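# Set the tonearm's tracking force using the stylus gauge

## Task

A freshly mounted cartridge sits on the record player's tonearm, and its counterweight has not been adjusted. Adjust it so the tracking force falls within the cartridge data sheet's range of 1.8 to 2.2 grams (manual point 7), using the stylus force gauge on the mat. At the end the tonearm must be clamped in its rest and nothing may be moving. The attempt fails if at any point the robot contacts the stylus, the stylus or the front of the cartridge is pushed on hard, the stylus comes down on or strikes anything quickly, the stylus or cartridge contacts the mat, platter or any fixed part of the player, or the counterweight is rotated while the stylus or cartridge is sitting on the gauge.

## Robot and tools

Robot: two 6-joint arms, left_arm and right_arm, each with a parallel gripper. Their URDF roots sit at left_arm (-0.022, +0.512, +0.073) m and right_arm (-0.058, -0.457, +0.080) m in the scene frame. The arms face each other across the table, and left_arm is on the +y side. The names do not refer to sides of any camera image.

Scene frame: origin at the table centre, +z up, table surface at z = +0.020 m. All reported hand poses use this frame. The printed hand position can be a little wrong, and more so at long reach.

execute_actions(actions, pictures). actions holds at most one item.
- An empty list moves nothing and returns the current state.
- A motion item is {"rows": [...], "steps": n}. It has 1 to 15 rows, steps is at most 15 (default 15), and each step is 1/30 s. Each row is used for one step, and the final row repeats for any remaining steps.
- A wait item is {"steps": n} with n up to 300. It returns once n steps have passed since the previous result, and your reply time counts toward them.
- pictures (boolean) chooses whether camera images come back. By default they do.

Each row is one list of 14 numbers covering both arms, even if only one arm moves. The order is left_arm waist, shoulder, elbow, wrist pitch, wrist yaw, wrist roll, gripper opening, then the same seven for right_arm. Joint values are absolute target angles in radians, in joint space, read the same way as the Joint positions line. They are not Cartesian and not offsets.

Joint ranges in radians, for both arms: waist -3.054 to 3.054, shoulder 0.000 to 3.142, elbow 0.000 to 2.356, wrist pitch -1.571 to 1.571, wrist yaw -1.571 to 1.571, wrist roll -3.142 to 3.142. A call is rejected, and nothing is sent, if a target is more than 0.010 past a range end and also further out than the current angle. The true end stop may differ by up to 0.010 either way. Targets beyond it are clipped, and then the result shows "joint sent to its limit", possibly referring to an earlier move.

Opening is an absolute value from -1 to 1. +1 is fully open, and empty fingers touch at about -0.80; going lower changes nothing. A full close takes at least about 0.5 s.

Motion limits: each joint's target is kept within a lead of its measured angle. The lead is 0.211 rad for waist, shoulder and elbow, 0.213 for wrist pitch, 0.267 for wrist yaw and 0.228 for wrist roll. If the targets would carry the hand more than 70 mm from where it is now, they are scaled back. Friction may leave a joint short of its target or stop small turns entirely, so check where each joint actually went.

Between calls the arms keep heading for the last row you sent. They stop once motion has nearly ceased or a step is HELD. After that, only a new action moves them further, although fingers finish opening or closing.

Results:
- The state line gives, per arm, end_effector_position (m), end_effector_quat_wxyz and linear and angular velocities. The point is midway between the finger pads, 3 to 4 cm behind the tips. The fingers point along the gripper's +x axis and close along its y axis.
- grip_measured is the measured opening on the command scale. Each gripper may read off by about 1 mm.
- Joint positions and Joint velocities give one block per arm: the six joints, then the finger-pad gap in metres (0.088 when fully open).
- "joint command not followed" means a clearance check changed or blocked some joint targets.
- HELD marks steps on which your row was partly or entirely not sent.
- A TORQUE FAULT freezes that arm for 10 s and drops the remainder of the call. Load limits in N m are waist 18, shoulder 22.3, elbow 22.2, wrist pitch 5.86, wrist yaw 5.84, wrist roll 5.48, and a carried object counts toward them.
- MOTOR HOT appears from 50 °C. At 95 °C an OVER-TEMPERATURE FAULT holds the arm, and it can lose power and go limp if it does not cool down.

To grip something, keep commanding an opening well below grip_measured; the lower you go, the harder the squeeze. Each pad pushes with up to about 34 N, and a fast close can hit harder.

zoom_image(camera, region) returns an enlarged crop of that camera's latest image. region is [x0, y0, x1, y1] in pixels from the top-left corner, at most 504 by 504. The cameras, each 504x504, are cam_head_left, cam_head_right, cam_high, cam_low, cam_left_wrist and cam_right_wrist. Calibration (K, distortion, T_world_to_cam) is provided; fixed cameras may be off by a few degrees and millimetres, and wrist camera poses are derived from the joint readings.

show_instructions() returns the reference pictures (manual pictures 1 and 2). read_manual(section) returns only the URDF licence texts ("licences"). finished_scene(scene) ends the current scene, given its number, and reports whether it succeeded. This cannot be undone.

Player facts:
- Turning the counterweight counterclockwise, viewed from the player's front, increases force by 3 g per full turn.
- The numbered ring (0 to 3 g, read against the line on the stub) rotates with the weight but has not been zeroed, so its reading is not absolute.
- To open the clamp, press its short outer tail. To close it, push the hook back over the tube.
- Pushing the cue lever back raises the lift bar, and pulling it forward lowers the bar gently. Lowering the arm onto the gauge with the cue lever is safe at any setting.
- The gauge reads up to 5.00 g and shows nothing above that. Its reading is valid only with the stylus on it, the lift bar clear of the tube and no gripper touching the arm or the gauge.
- If the tube is unclamped in its rest and its nose rises, the force is below zero. Gripping the counterweight can also lift an unclamped tube.

Avoid: contacting the stylus; hard pushes on the stylus or cartridge; letting the stylus or cartridge touch anything except the gauge; turning the weight while the stylus rests on the gauge; collisions between the arms or with their mounts; knocking anything off the table; drops and slams. The job only counts if the result holds without the robot holding anything in place.

Each tool is called as name(argument=value, ...), one argument or row to a line, values as JSON.

Reference images:

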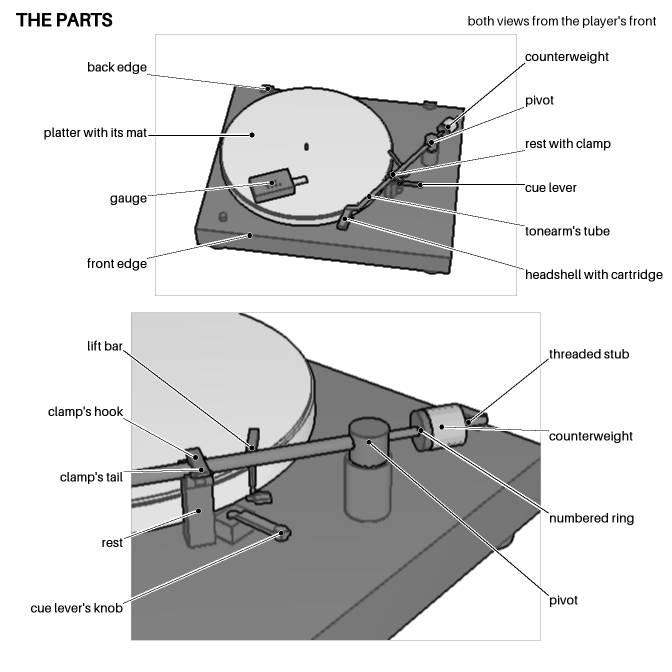

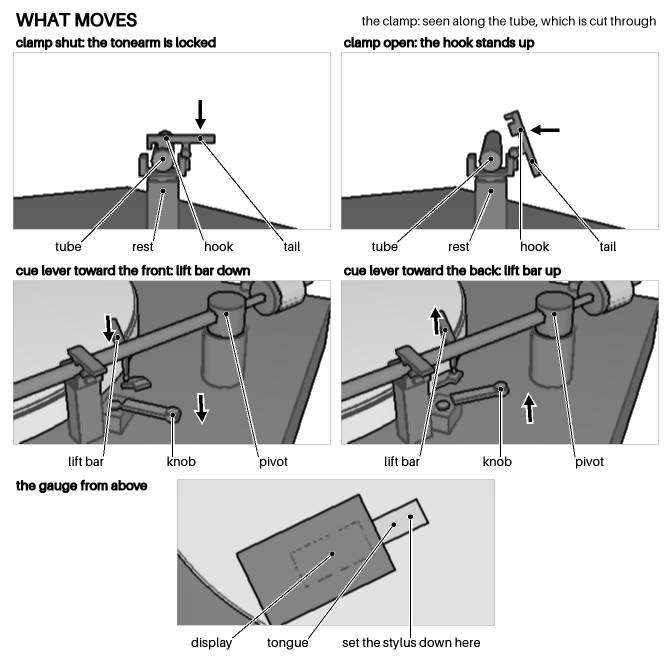

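## Session

execute_actions(
  actions=[],
)

Scene clock: 0.00 s of 12600.00 s.
left_arm: end_effector_position=(+0.2132, +0.1062, +0.3777) grip_measured=+0.834 end_effector_quat_wxyz=(-0.388, +0.821, -0.321, -0.270) end_effector_velocity=(-0.001, +0.003, +0.002) end_effector_angular_velocity=(+0.009, -0.007, -0.003) | right_arm: end_effector_position=(+0.3370, -0.1419, +0.3764) grip_measured=+0.845 end_effector_quat_wxyz=(+0.785, +0.107, +0.292, +0.535) end_effector_velocity=(-0.005, +0.001, +0.001) end_effector_angular_velocity=(+0.010, +0.008, +0.032)
Joint positions: left_arm=[ 0.925  1.95   2.179 -1.147 -0.513 -3.015  0.08 ] | right_arm=[-1.592  1.831  1.677 -0.343 -0.764  0.178  0.08 ]
Joint velocities: left_arm=[-0.002 -0.007 -0.002 -0.007 -0.007  0.007 -0.   ] | right_arm=[-0.002 -0.002 -0.002 -0.007 -0.037 -0.007 -0.   ]
Heat: left arm: hottest waist 32 °C (+0.0 °C/min); right arm: hottest elbow 32 °C (+0.0 °C/min).

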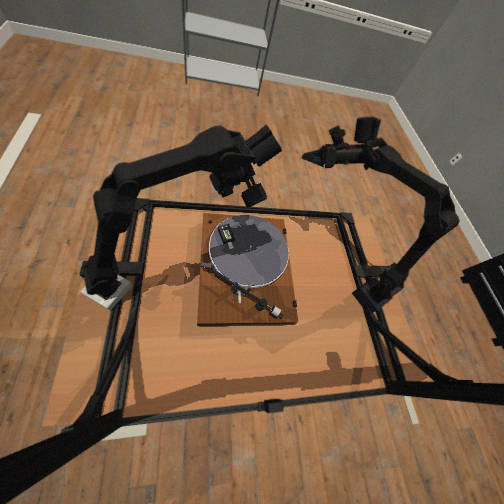

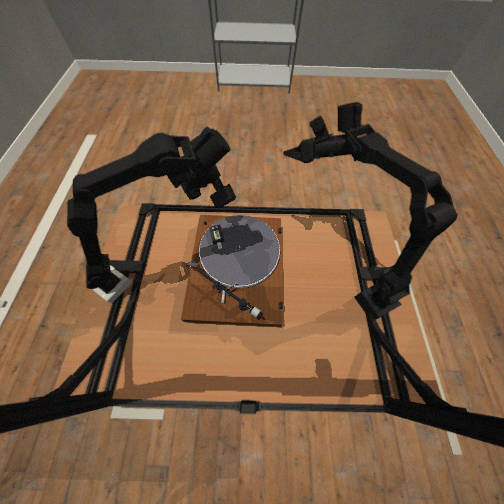

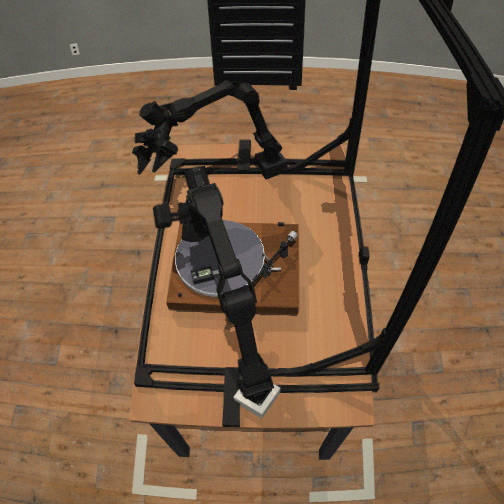

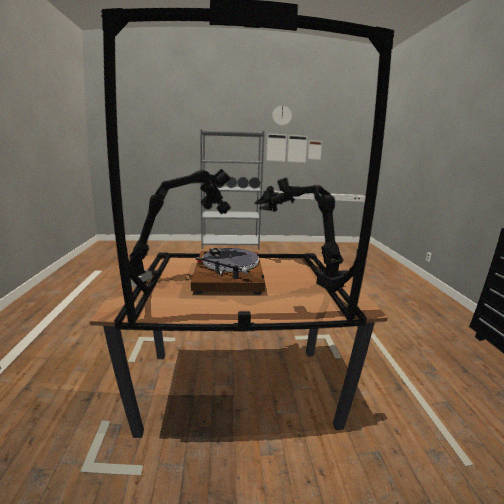

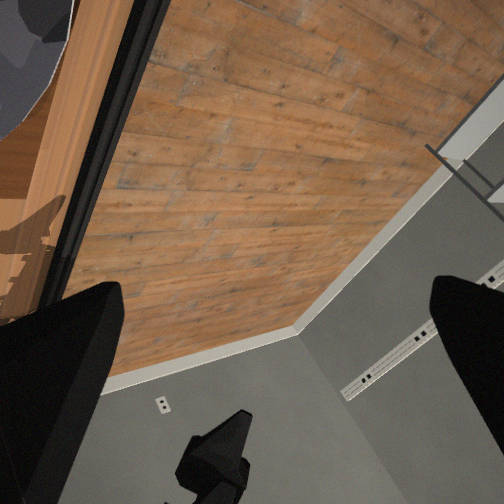

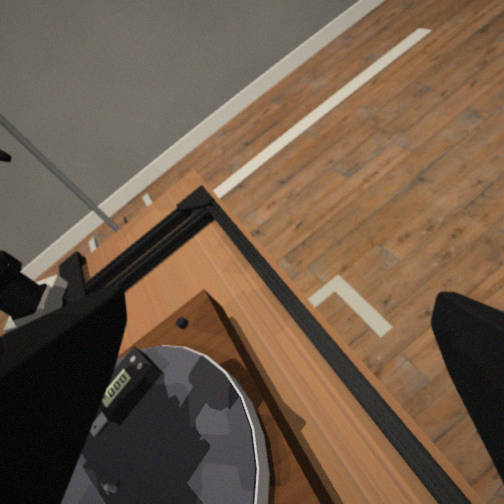

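zoom_image(
  camera="cam_head_right",
  region=[170, 210, 290, 330],
)

zoom_image(
  camera="cam_head_left",
  region=[185, 210, 305, 330],
)

zoom_image(
  camera="cam_high",
  region=[160, 210, 310, 320],
)

Region (170, 210, 290, 330) of cam_head_right's 504x504 image, scaled by 4.200, with more detail than that image has.

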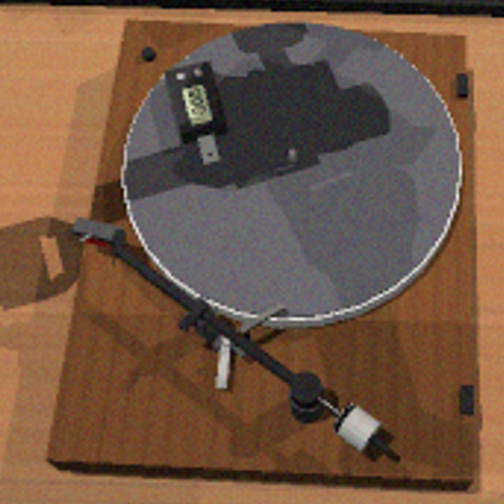

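Region (185, 210, 305, 330) of cam_head_left's 504x504 image, scaled by 4.200, with more detail than that image has.

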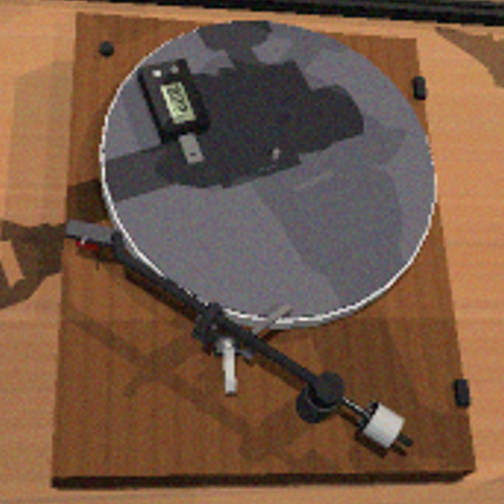

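Region (160, 210, 310, 320) of cam_high's 504x504 image, scaled by 3.360, with more detail than that image has; it fills the top 370 rows of this view, and the rest is white.

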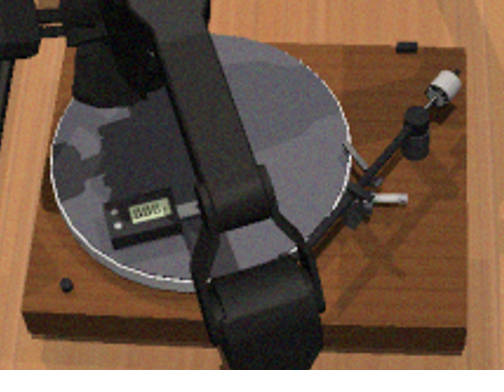

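execute_actions(
  actions=[
    {"rows": [[0.503,1.566,1.579,-1.213,0,0,0.8,-0.277,1.4,1.12,-0.72,0,0,0.8]], "steps": 15},
  ],
  pictures=false,
)

execute_actions(
  actions=[
    {"steps": 45},
  ],
)

Scene clock: 32.57 s of 12600.00 s.
left_arm: end_effector_position=(-0.0374, +0.1629, +0.3145) grip_measured=+0.800 end_effector_quat_wxyz=(-0.602, +0.368, -0.702, -0.097) end_effector_velocity=(-0.047, +0.074, -0.205) end_effector_angular_velocity=(+0.572, -0.688, -1.948) | right_arm: end_effector_position=(+0.0795, -0.1309, +0.2549) grip_measured=+0.800 end_effector_quat_wxyz=(+0.729, -0.247, +0.404, +0.494) end_effector_velocity=(-0.582, +0.149, -0.156) end_effector_angular_velocity=(-0.568, -0.160, +1.665)
Joint positions: left_arm=[ 0.507  1.576  1.633 -1.218 -0.016 -2.303  0.078] | right_arm=[-0.904  1.422  1.149 -0.712 -0.042  0.008  0.078]
Joint velocities: left_arm=[-0.085 -0.017 -0.657  0.066  0.139  1.971 -0.   ] | right_arm=[ 1.853 -0.012 -0.403 -0.066  0.418 -0.051 -0.   ]
Heat: left arm: hottest shoulder 40 °C (+14.7 °C/min); right arm: hottest shoulder 36 °C (+7.4 °C/min).
Steps of this call (steps 1 to 90: nothing new was sent; then 29.07 s passed at rest; steps 91 to 105: all 15 steps of this action). Readings (joint positions):
91: left_arm=[0.920 1.933 2.157 -1.143 -0.486 -2.986] | right_arm=[-1.582 1.810 1.656 -0.362 -0.714 0.151]
92: left_arm=[0.901 1.909 2.123 -1.161 -0.441 -2.950] | right_arm=[-1.557 1.777 1.618 -0.415 -0.654 0.122]
94: left_arm=[0.839 1.854 2.054 -1.179 -0.352 -2.877] | right_arm=[-1.481 1.704 1.538 -0.499 -0.557 0.081]
98: left_arm=[0.690 1.731 1.923 -1.193 -0.178 -2.728] | right_arm=[-1.296 1.546 1.375 -0.632 -0.343 0.035]
105: the state above

Scene clock: 34.07 s of 12600.00 s.
left_arm: end_effector_position=(-0.0397, +0.1684, +0.3008) grip_measured=+0.800 end_effector_quat_wxyz=(+0.570, +0.408, +0.391, -0.596) end_effector_velocity=(+0.002, -0.002, -0.001) end_effector_angular_velocity=(-0.004, -0.023, -0.001) | right_arm: end_effector_position=(-0.1304, -0.1163, +0.2520) grip_measured=+0.800 end_effector_quat_wxyz=(+0.553, -0.369, +0.303, +0.683) end_effector_velocity=(-0.002, -0.002, +0.001) end_effector_angular_velocity=(-0.005, +0.014, +0.016)
Joint positions: left_arm=[ 0.506  1.575  1.589 -1.215 -0.002 -0.006  0.078] | right_arm=[-0.279  1.408  1.13  -0.718 -0.005  0.004  0.078]
Joint velocities: left_arm=[-0.002  0.002 -0.002  0.007 -0.022  0.007 -0.   ] | right_arm=[-0.002 -0.002  0.002 -0.007 -0.022 -0.007  0.   ]
Heat: left arm: hottest shoulder 40 °C (+14.1 °C/min); right arm: hottest shoulder 36 °C (+7.0 °C/min).
Steps of this call (steps 1 to 45: the robot went on to your last target). Readings (joint positions):
1: left_arm=[0.506 1.576 1.615 -1.216 -0.012 -2.237] | right_arm=[-0.842 1.422 1.139 -0.714 -0.030 0.007]
2: left_arm=[0.506 1.578 1.603 -1.216 -0.010 -2.170] | right_arm=[-0.781 1.422 1.134 -0.715 -0.023 0.006]
4: left_arm=[0.506 1.578 1.591 -1.216 -0.006 -2.040] | right_arm=[-0.658 1.418 1.131 -0.716 -0.014 0.005]
8: left_arm=[0.506 1.575 1.590 -1.215 -0.003 -1.779] | right_arm=[-0.415 1.410 1.131 -0.716 -0.007 0.005]
45: the state above
camera_calibration (this result's frames):
cam_left_wrist: T_world_to_cam=[[-0.996418, 0.0789443, 0.0303089, -0.0538109], [0.0793239, 0.996782, 0.0115332, -0.146755], [-0.0293009, 0.0138961, -0.999474, 0.376471], [0, 0, 0, 1]] pos_world=[-0.0309461, 0.145299, 0.379597]
cam_right_wrist: T_world_to_cam=[[0.974897, 0.221858, 0.0188336, 0.156126], [0.221551, -0.958168, -0.181187, -0.0108353], [-0.0221521, 0.180812, -0.983268, 0.342255], [0, 0, 0, 1]] pos_world=[-0.142225, -0.106904, 0.331625]

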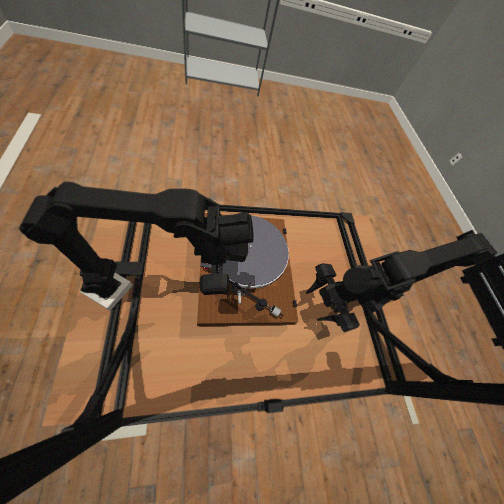

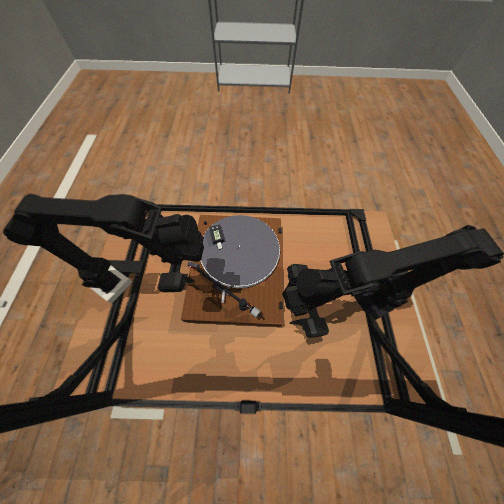

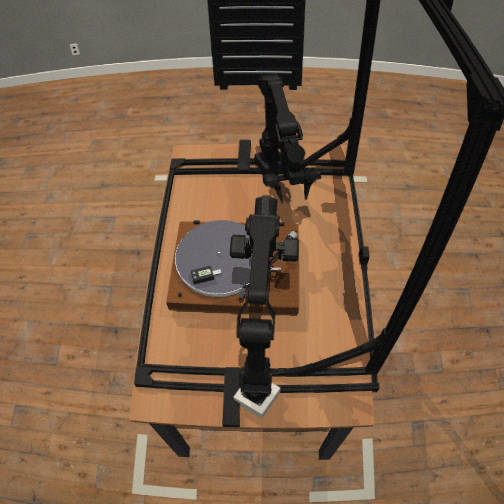

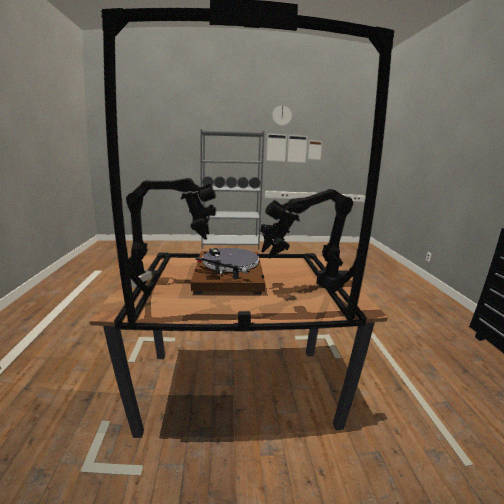

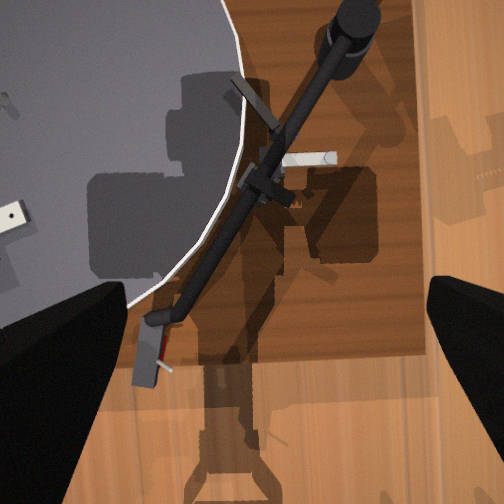

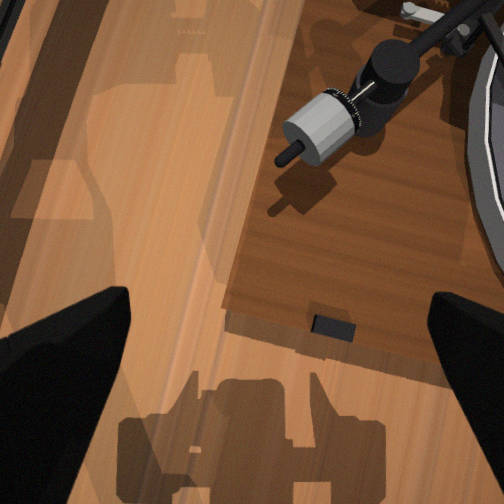

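execute_actions(
  actions=[
    {"rows": [[0.46,1.805,1.624,-1.169,0,0,-0.9,-0.277,1.4,1.12,-0.72,0,0,0.8]], "steps": 15},
  ],
  pictures=false,
)

execute_actions(
  actions=[
    {"steps": 20},
  ],
)

Scene clock: 47.17 s of 12600.00 s.
left_arm: end_effector_position=(-0.0581, +0.1346, +0.2314) grip_measured=-0.799 end_effector_quat_wxyz=(+0.524, +0.465, +0.425, -0.573) end_effector_velocity=(+0.003, +0.006, -0.002) end_effector_angular_velocity=(+0.025, -0.016, +0.038) | right_arm: end_effector_position=(-0.1303, -0.1165, +0.2519) grip_measured=+0.800 end_effector_quat_wxyz=(+0.553, -0.369, +0.303, +0.683) end_effector_velocity=(+0.000, -0.002, +0.001) end_effector_angular_velocity=(-0.001, -0.006, +0.020)
Joint positions: left_arm=[ 0.462  1.809  1.616 -1.17  -0.001 -0.004  0.   ] | right_arm=[-0.279  1.407  1.13  -0.718 -0.005  0.003  0.078]
Joint velocities: left_arm=[-0.002 -0.002 -0.007 -0.022 -0.022 -0.037  0.   ] | right_arm=[-0.002 -0.007 -0.002 -0.007 -0.007 -0.022 -0.   ]
Heat: left arm: hottest shoulder 40 °C (+10.2 °C/min); right arm: hottest shoulder 36 °C (+5.1 °C/min).
Steps of this call (steps 1 to 15: the robot went on to your last target; steps 16 to 90: nothing new was sent; then 9.60 s passed at rest; steps 91 to 105: all 15 steps of this action). Readings (joint positions):
91: left_arm=[0.502 1.602 1.594 -1.215 -0.002 -0.004] | right_arm=[-0.279 1.408 1.130 -0.718 -0.005 0.003]
92: left_arm=[0.493 1.634 1.608 -1.197 -0.002 -0.004] | right_arm=[-0.279 1.408 1.130 -0.718 -0.005 0.003]
94: left_arm=[0.475 1.713 1.624 -1.169 -0.001 -0.004] | right_arm=[-0.279 1.408 1.130 -0.718 -0.005 0.003]
98: left_arm=[0.462 1.815 1.615 -1.175 -0.001 -0.004] | right_arm=[-0.279 1.408 1.130 -0.718 -0.005 0.003]
105: the state above

Scene clock: 47.83 s of 12600.00 s.
left_arm: end_effector_position=(-0.0582, +0.1345, +0.2316) grip_measured=-0.799 end_effector_quat_wxyz=(+0.524, +0.465, +0.425, -0.573) end_effector_velocity=(-0.002, +0.005, -0.001) end_effector_angular_velocity=(+0.023, +0.010, +0.018) | right_arm: end_effector_position=(-0.1303, -0.1165, +0.2519) grip_measured=+0.800 end_effector_quat_wxyz=(+0.553, -0.369, +0.303, +0.683) end_effector_velocity=(+0.000, -0.003, -0.003) end_effector_angular_velocity=(-0.014, +0.007, -0.005)
Joint positions: left_arm=[ 0.462  1.809  1.616 -1.17  -0.001 -0.004  0.   ] | right_arm=[-0.279  1.407  1.13  -0.718 -0.005  0.003  0.078]
Joint velocities: left_arm=[-0.002 -0.002 -0.002 -0.022  0.007 -0.022  0.   ] | right_arm=[-0.002 -0.002 -0.007 -0.007 -0.007  0.007 -0.   ]
Heat: left arm: hottest shoulder 40 °C (+10.0 °C/min); right arm: hottest shoulder 36 °C (+5.0 °C/min).
Steps of this call (steps 1 to 15: the robot went on to your last target; steps 16 to 20: nothing new was sent). Readings (joint positions):
1: left_arm=[0.462 1.809 1.616 -1.170 -0.001 -0.004] | right_arm=[-0.279 1.407 1.130 -0.718 -0.005 0.003]
2: left_arm=[0.462 1.809 1.616 -1.170 -0.001 -0.004] | right_arm=[-0.279 1.407 1.130 -0.718 -0.005 0.003]
4: left_arm=[0.462 1.809 1.616 -1.170 -0.001 -0.004] | right_arm=[-0.279 1.407 1.130 -0.718 -0.005 0.003]
8: left_arm=[0.462 1.809 1.616 -1.170 -0.001 -0.004] | right_arm=[-0.279 1.407 1.130 -0.718 -0.005 0.003]
20: the state above
All arms were judged still, so your last target was given up. Only a new action makes them travel on or press farther. Fingers that are still opening or closing keep moving.
camera_calibration (this result's frames):
cam_left_wrist: T_world_to_cam=[[-0.992204, 0.119679, 0.034763, -0.07373], [0.123924, 0.977011, 0.173469, -0.143039], [-0.0132033, 0.176424, -0.984226, 0.282746], [0, 0, 0, 1]] pos_world=[-0.051696, 0.0986914, 0.305662]
cam_right_wrist: T_world_to_cam=[[0.974821, 0.222176, 0.0190346, 0.156107], [0.221909, -0.958157, -0.18081, -0.01106], [-0.0219335, 0.180481, -0.983334, 0.342232], [0, 0, 0, 1]] pos_world=[-0.142215, -0.107047, 0.331557]

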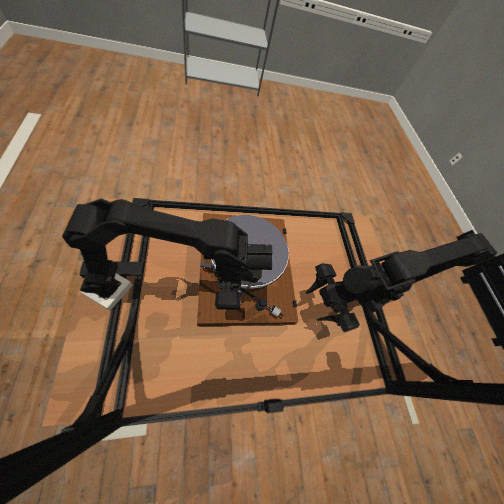

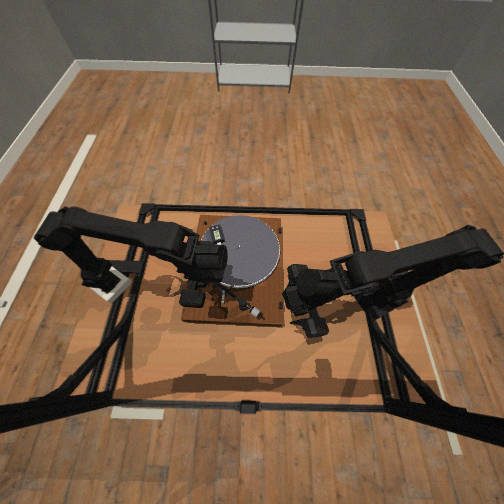

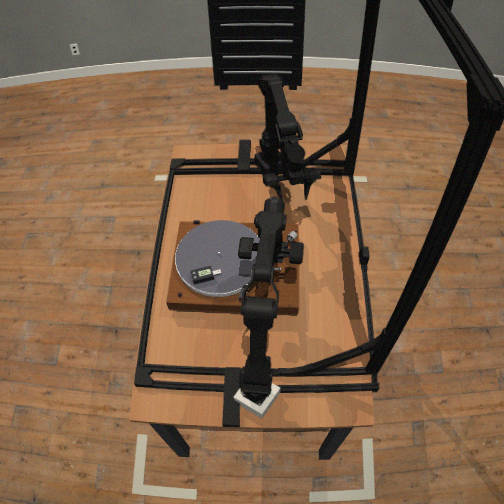

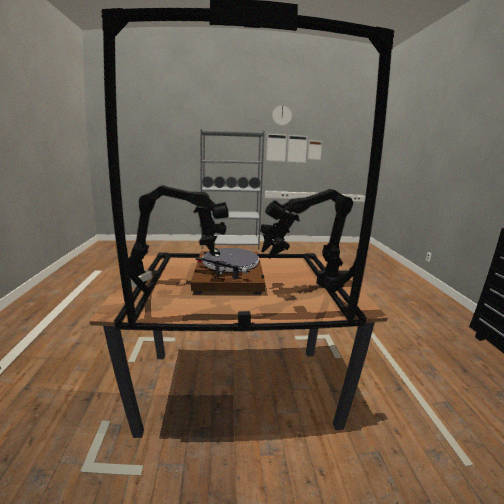

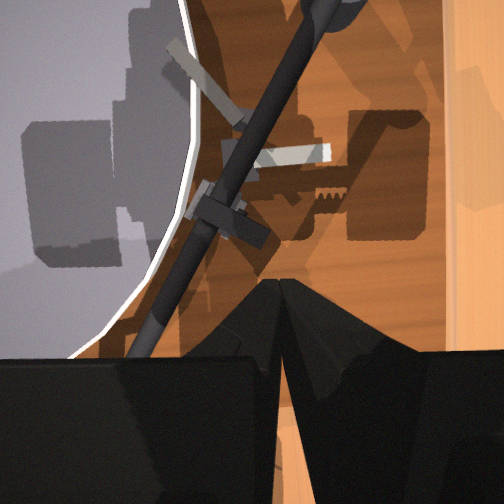

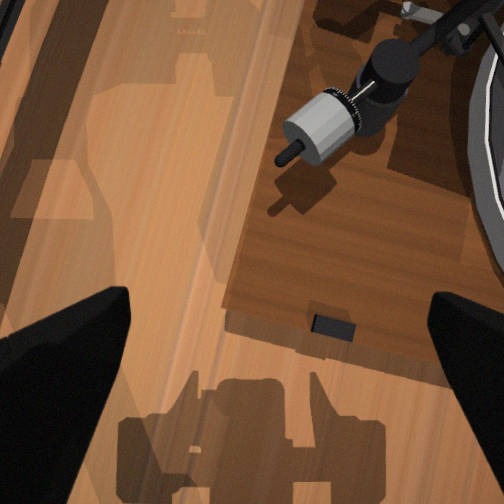

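execute_actions(
  actions=[
    {"rows": [[0.466,1.8315,1.49,-1.0085,0,0,-0.9,-0.277,1.4,1.12,-0.72,0,0,0.8]], "steps": 15},
  ],
  pictures=false,
)

execute_actions(
  actions=[
    {"steps": 10},
  ],
)

Scene clock: 59.23 s of 12600.00 s.
left_arm: end_effector_position=(-0.0587, +0.1257, +0.1949) grip_measured=-0.799 end_effector_quat_wxyz=(+0.527, +0.460, +0.421, -0.577) end_effector_velocity=(+0.002, +0.000, +0.001) end_effector_angular_velocity=(-0.009, -0.016, +0.024) | right_arm: end_effector_position=(-0.1304, -0.1166, +0.2518) grip_measured=+0.800 end_effector_quat_wxyz=(+0.553, -0.369, +0.303, +0.683) end_effector_velocity=(-0.003, +0.001, +0.001) end_effector_angular_velocity=(+0.006, +0.008, +0.028)
Joint positions: left_arm=[ 0.463  1.833  1.498 -1.011 -0.001 -0.004  0.   ] | right_arm=[-0.279  1.407  1.129 -0.718 -0.005  0.003  0.078]
Joint velocities: left_arm=[-0.002 -0.007 -0.007  0.007 -0.022 -0.022  0.   ] | right_arm=[-0.002  0.002  0.002  0.007 -0.022 -0.022 -0.   ]
Heat: left arm: hottest shoulder 41 °C (+9.1 °C/min); right arm: hottest shoulder 36 °C (+4.1 °C/min).
Steps of this call (steps 1 to 90: nothing new was sent; then 7.90 s passed at rest; steps 91 to 105: all 15 steps of this action). Readings (joint positions):
91: left_arm=[0.462 1.808 1.594 -1.131 -0.001 -0.004] | right_arm=[-0.279 1.407 1.129 -0.718 -0.005 0.003]
92: left_arm=[0.462 1.807 1.572 -1.087 -0.001 -0.004] | right_arm=[-0.279 1.407 1.129 -0.718 -0.005 0.003]
94: left_arm=[0.462 1.814 1.537 -1.049 -0.001 -0.004] | right_arm=[-0.279 1.407 1.129 -0.718 -0.005 0.003]
98: left_arm=[0.462 1.833 1.500 -1.021 -0.001 -0.004] | right_arm=[-0.279 1.407 1.129 -0.718 -0.005 0.003]
105: the state above

Scene clock: 59.57 s of 12600.00 s.
left_arm: end_effector_position=(-0.0587, +0.1255, +0.1950) grip_measured=-0.799 end_effector_quat_wxyz=(+0.528, +0.460, +0.420, -0.577) end_effector_velocity=(+0.003, +0.005, -0.001) end_effector_angular_velocity=(+0.020, -0.022, +0.010) | right_arm: end_effector_position=(-0.1304, -0.1166, +0.2518) grip_measured=+0.800 end_effector_quat_wxyz=(+0.553, -0.369, +0.303, +0.683) end_effector_velocity=(+0.001, -0.005, -0.001) end_effector_angular_velocity=(-0.017, -0.001, +0.008)
Joint positions: left_arm=[ 0.463  1.833  1.498 -1.01  -0.001 -0.004  0.   ] | right_arm=[-0.279  1.407  1.129 -0.718 -0.005  0.003  0.078]
Joint velocities: left_arm=[-0.002 -0.002 -0.002 -0.022 -0.022 -0.007  0.   ] | right_arm=[-0.002 -0.007 -0.002 -0.022 -0.007 -0.007 -0.   ]
Heat: left arm: hottest shoulder 41 °C (+9.1 °C/min); right arm: hottest shoulder 36 °C (+4.0 °C/min).
Steps of this call (steps 1 to 10: the robot went on to your last target). Readings (joint positions):
1: left_arm=[0.463 1.833 1.498 -1.011 -0.001 -0.004] | right_arm=[-0.279 1.407 1.129 -0.718 -0.005 0.003]
2: left_arm=[0.463 1.833 1.498 -1.011 -0.001 -0.004] | right_arm=[-0.279 1.407 1.129 -0.718 -0.005 0.003]
4: left_arm=[0.463 1.833 1.498 -1.010 -0.001 -0.004] | right_arm=[-0.279 1.407 1.129 -0.718 -0.005 0.003]
8: left_arm=[0.463 1.833 1.498 -1.010 -0.001 -0.004] | right_arm=[-0.279 1.407 1.129 -0.718 -0.005 0.003]
10: the state above
camera_calibration (this result's frames):
cam_left_wrist: T_world_to_cam=[[-0.992237, 0.119538, 0.034303, -0.0718262], [0.123456, 0.980044, 0.155793, -0.124704], [-0.0149952, 0.158819, -0.987194, 0.25102], [0, 0, 0, 1]] pos_world=[-0.0521091, 0.090935, 0.269697]
cam_right_wrist: T_world_to_cam=[[0.974734, 0.222555, 0.019028, 0.156278], [0.222288, -0.958139, -0.180435, -0.0111983], [-0.0219252, 0.180106, -0.983403, 0.342083], [0, 0, 0, 1]] pos_world=[-0.14234, -0.107121, 0.331411]

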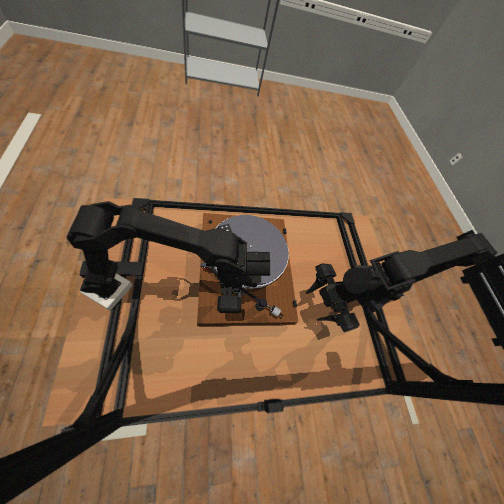

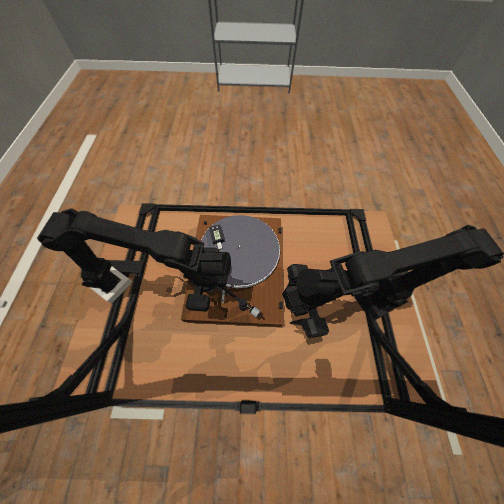

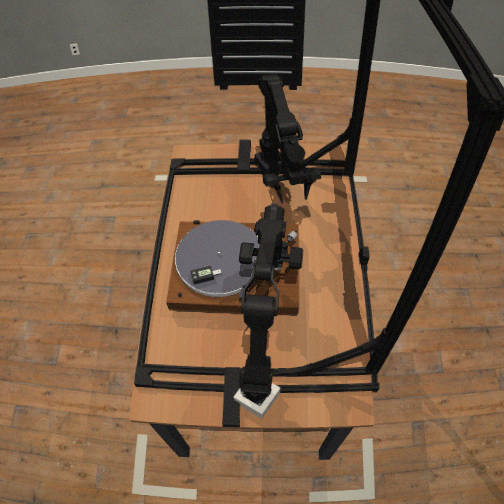

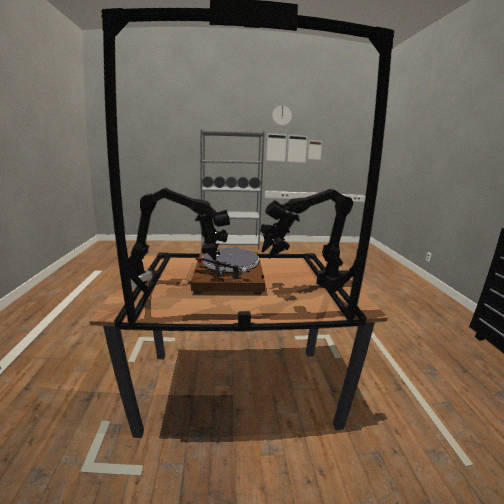

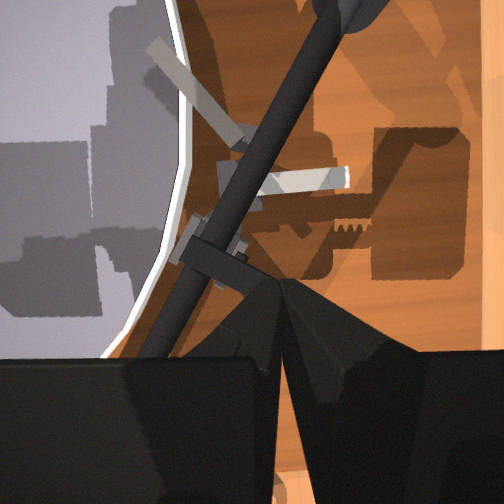

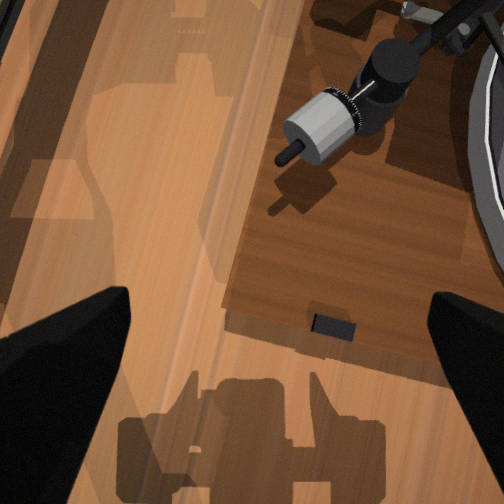

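execute_actions(
  actions=[
    {"rows": [[0.477,1.8326,1.48,-1.0,0,0,-0.9,-0.277,1.4,1.12,-0.72,0,0,0.8],[0.477,1.8326,1.48,-1.0,0,0,-0.9,-0.277,1.4,1.12,-0.72,0,0,0.8],[0.477,1.8326,1.48,-1.0,0,0,-0.9,-0.277,1.4,1.12,-0.72,0,0,0.8],[0.477,1.8326,1.47,-0.99,0,0,-0.9,-0.277,1.4,1.12,-0.72,0,0,0.8],[0.477,1.8326,1.46,-0.98,0,0,-0.9,-0.277,1.4,1.12,-0.72,0,0,0.8],[0.477,1.8326,1.45,-0.97,0,0,-0.9,-0.277,1.4,1.12,-0.72,0,0,0.8],[0.477,1.8326,1.44,-0.96,0,0,-0.9,-0.277,1.4,1.12,-0.72,0,0,0.8],[0.477,1.8326,1.43,-0.95,0,0,-0.9,-0.277,1.4,1.12,-0.72,0,0,0.8],[0.477,1.8326,1.42,-0.94,0,0,-0.9,-0.277,1.4,1.12,-0.72,0,0,0.8],[0.477,1.8326,1.412,-0.937,0,0,-0.9,-0.277,1.4,1.12,-0.72,0,0,0.8]], "steps": 15},
  ],
  pictures=false,
)

execute_actions(
  actions=[
    {"steps": 10},
  ],
)

Scene clock: 67.53 s of 12600.00 s.
left_arm: end_effector_position=(-0.0540, +0.1268, +0.1816) grip_measured=-0.799 end_effector_quat_wxyz=(+0.532, +0.455, +0.421, -0.576) end_effector_velocity=(+0.002, +0.005, -0.001) end_effector_angular_velocity=(+0.002, -0.002, +0.026) | right_arm: end_effector_position=(-0.1304, -0.1166, +0.2517) grip_measured=+0.800 end_effector_quat_wxyz=(+0.553, -0.369, +0.303, +0.683) end_effector_velocity=(-0.001, -0.003, +0.001) end_effector_angular_velocity=(-0.000, -0.010, +0.009)
Joint positions: left_arm=[ 0.475  1.827  1.434 -0.945  0.    -0.003  0.   ] | right_arm=[-0.279  1.407  1.129 -0.718 -0.005  0.003  0.078]
Joint velocities: left_arm=[ 0.002 -0.017 -0.027  0.007 -0.007 -0.022  0.   ] | right_arm=[ 0.007 -0.007 -0.002 -0.007  0.007 -0.007 -0.   ]
Heat: left arm: hottest shoulder 42 °C (+8.1 °C/min); right arm: hottest shoulder 36 °C (+3.0 °C/min).
Steps of this call (steps 1 to 15: the robot went on to your last target; steps 16 to 90: nothing new was sent; then 4.47 s passed at rest; steps 91 to 105: all 15 steps of this action). Readings (joint positions):
91: left_arm=[0.463 1.833 1.496 -1.008 -0.001 -0.004] | right_arm=[-0.279 1.407 1.129 -0.718 -0.005 0.003]
92: left_arm=[0.466 1.833 1.495 -1.006 -0.001 -0.004] | right_arm=[-0.279 1.407 1.129 -0.718 -0.005 0.003]
94: left_arm=[0.471 1.833 1.491 -1.001 -0.001 -0.004] | right_arm=[-0.279 1.407 1.129 -0.718 -0.005 0.003]
98: left_arm=[0.474 1.833 1.463 -0.972 -0.001 -0.004] | right_arm=[-0.279 1.407 1.129 -0.718 -0.005 0.003]
105: the state above

Scene clock: 67.87 s of 12600.00 s.
left_arm: end_effector_position=(-0.0540, +0.1269, +0.1814) grip_measured=-0.799 end_effector_quat_wxyz=(+0.533, +0.455, +0.421, -0.577) end_effector_velocity=(-0.004, -0.002, +0.004) end_effector_angular_velocity=(-0.016, +0.010, -0.002) | right_arm: end_effector_position=(-0.1303, -0.1167, +0.2516) grip_measured=+0.800 end_effector_quat_wxyz=(+0.553, -0.370, +0.303, +0.683) end_effector_velocity=(+0.003, -0.004, -0.001) end_effector_angular_velocity=(-0.016, -0.006, -0.013)
Joint positions: left_arm=[ 0.475  1.825  1.432 -0.943  0.    -0.003  0.   ] | right_arm=[-0.279  1.407  1.129 -0.718 -0.005  0.003  0.078]
Joint velocities: left_arm=[-0.007 -0.007  0.002  0.007  0.007 -0.007  0.   ] | right_arm=[-0.002 -0.007 -0.002 -0.022  0.007  0.007 -0.   ]
Heat: left arm: hottest shoulder 42 °C (+8.0 °C/min); right arm: hottest shoulder 36 °C (+3.0 °C/min).
Steps of this call (steps 1 to 10: the robot went on to your last target). Readings (joint positions):
1: left_arm=[0.475 1.826 1.434 -0.944 0.000 -0.003] | right_arm=[-0.279 1.407 1.129 -0.718 -0.005 0.003]
2: left_arm=[0.475 1.826 1.433 -0.944 0.000 -0.003] | right_arm=[-0.279 1.407 1.129 -0.718 -0.005 0.003]
4: left_arm=[0.475 1.826 1.432 -0.943 0.000 -0.003] | right_arm=[-0.279 1.407 1.129 -0.718 -0.005 0.003]
8: left_arm=[0.475 1.825 1.432 -0.943 0.000 -0.003] | right_arm=[-0.279 1.407 1.129 -0.718 -0.005 0.003]
10: the state above
camera_calibration (this result's frames):
cam_left_wrist: T_world_to_cam=[[-0.993418, 0.109097, 0.0349103, -0.0657176], [0.113075, 0.982694, 0.146721, -0.123806], [-0.0182993, 0.149703, -0.988562, 0.238725], [0, 0, 0, 1]] pos_world=[-0.0469171, 0.0930952, 0.256453]
cam_right_wrist: T_world_to_cam=[[0.974698, 0.22267, 0.0195488, 0.156104], [0.222504, -0.958162, -0.180051, -0.011469], [-0.021361, 0.179845, -0.983463, 0.342016], [0, 0, 0, 1]] pos_world=[-0.142297, -0.107259, 0.331243]

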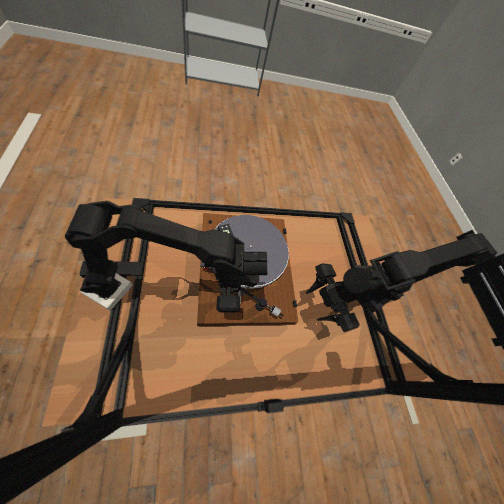

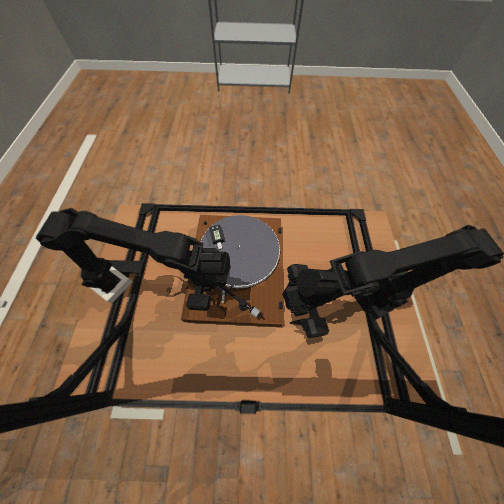

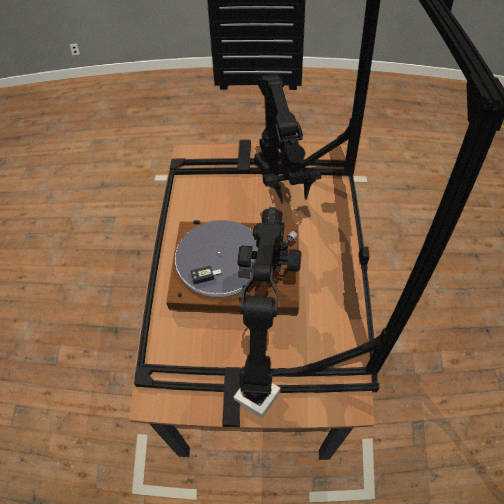

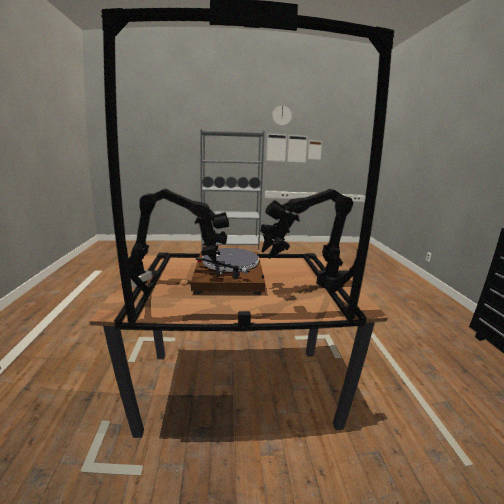

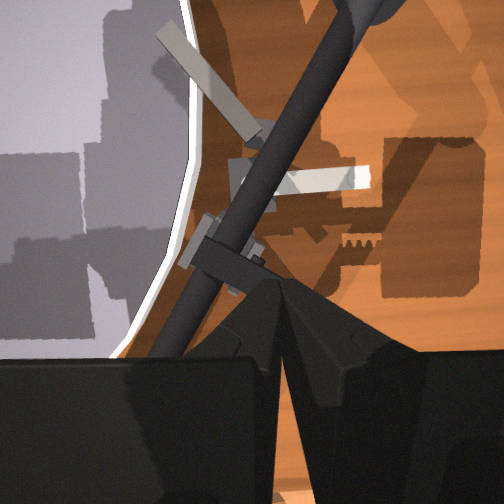

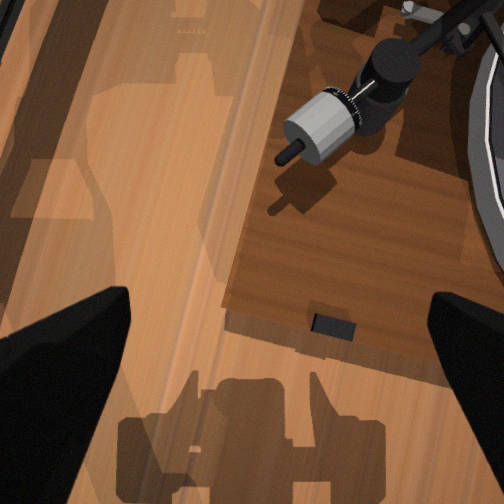

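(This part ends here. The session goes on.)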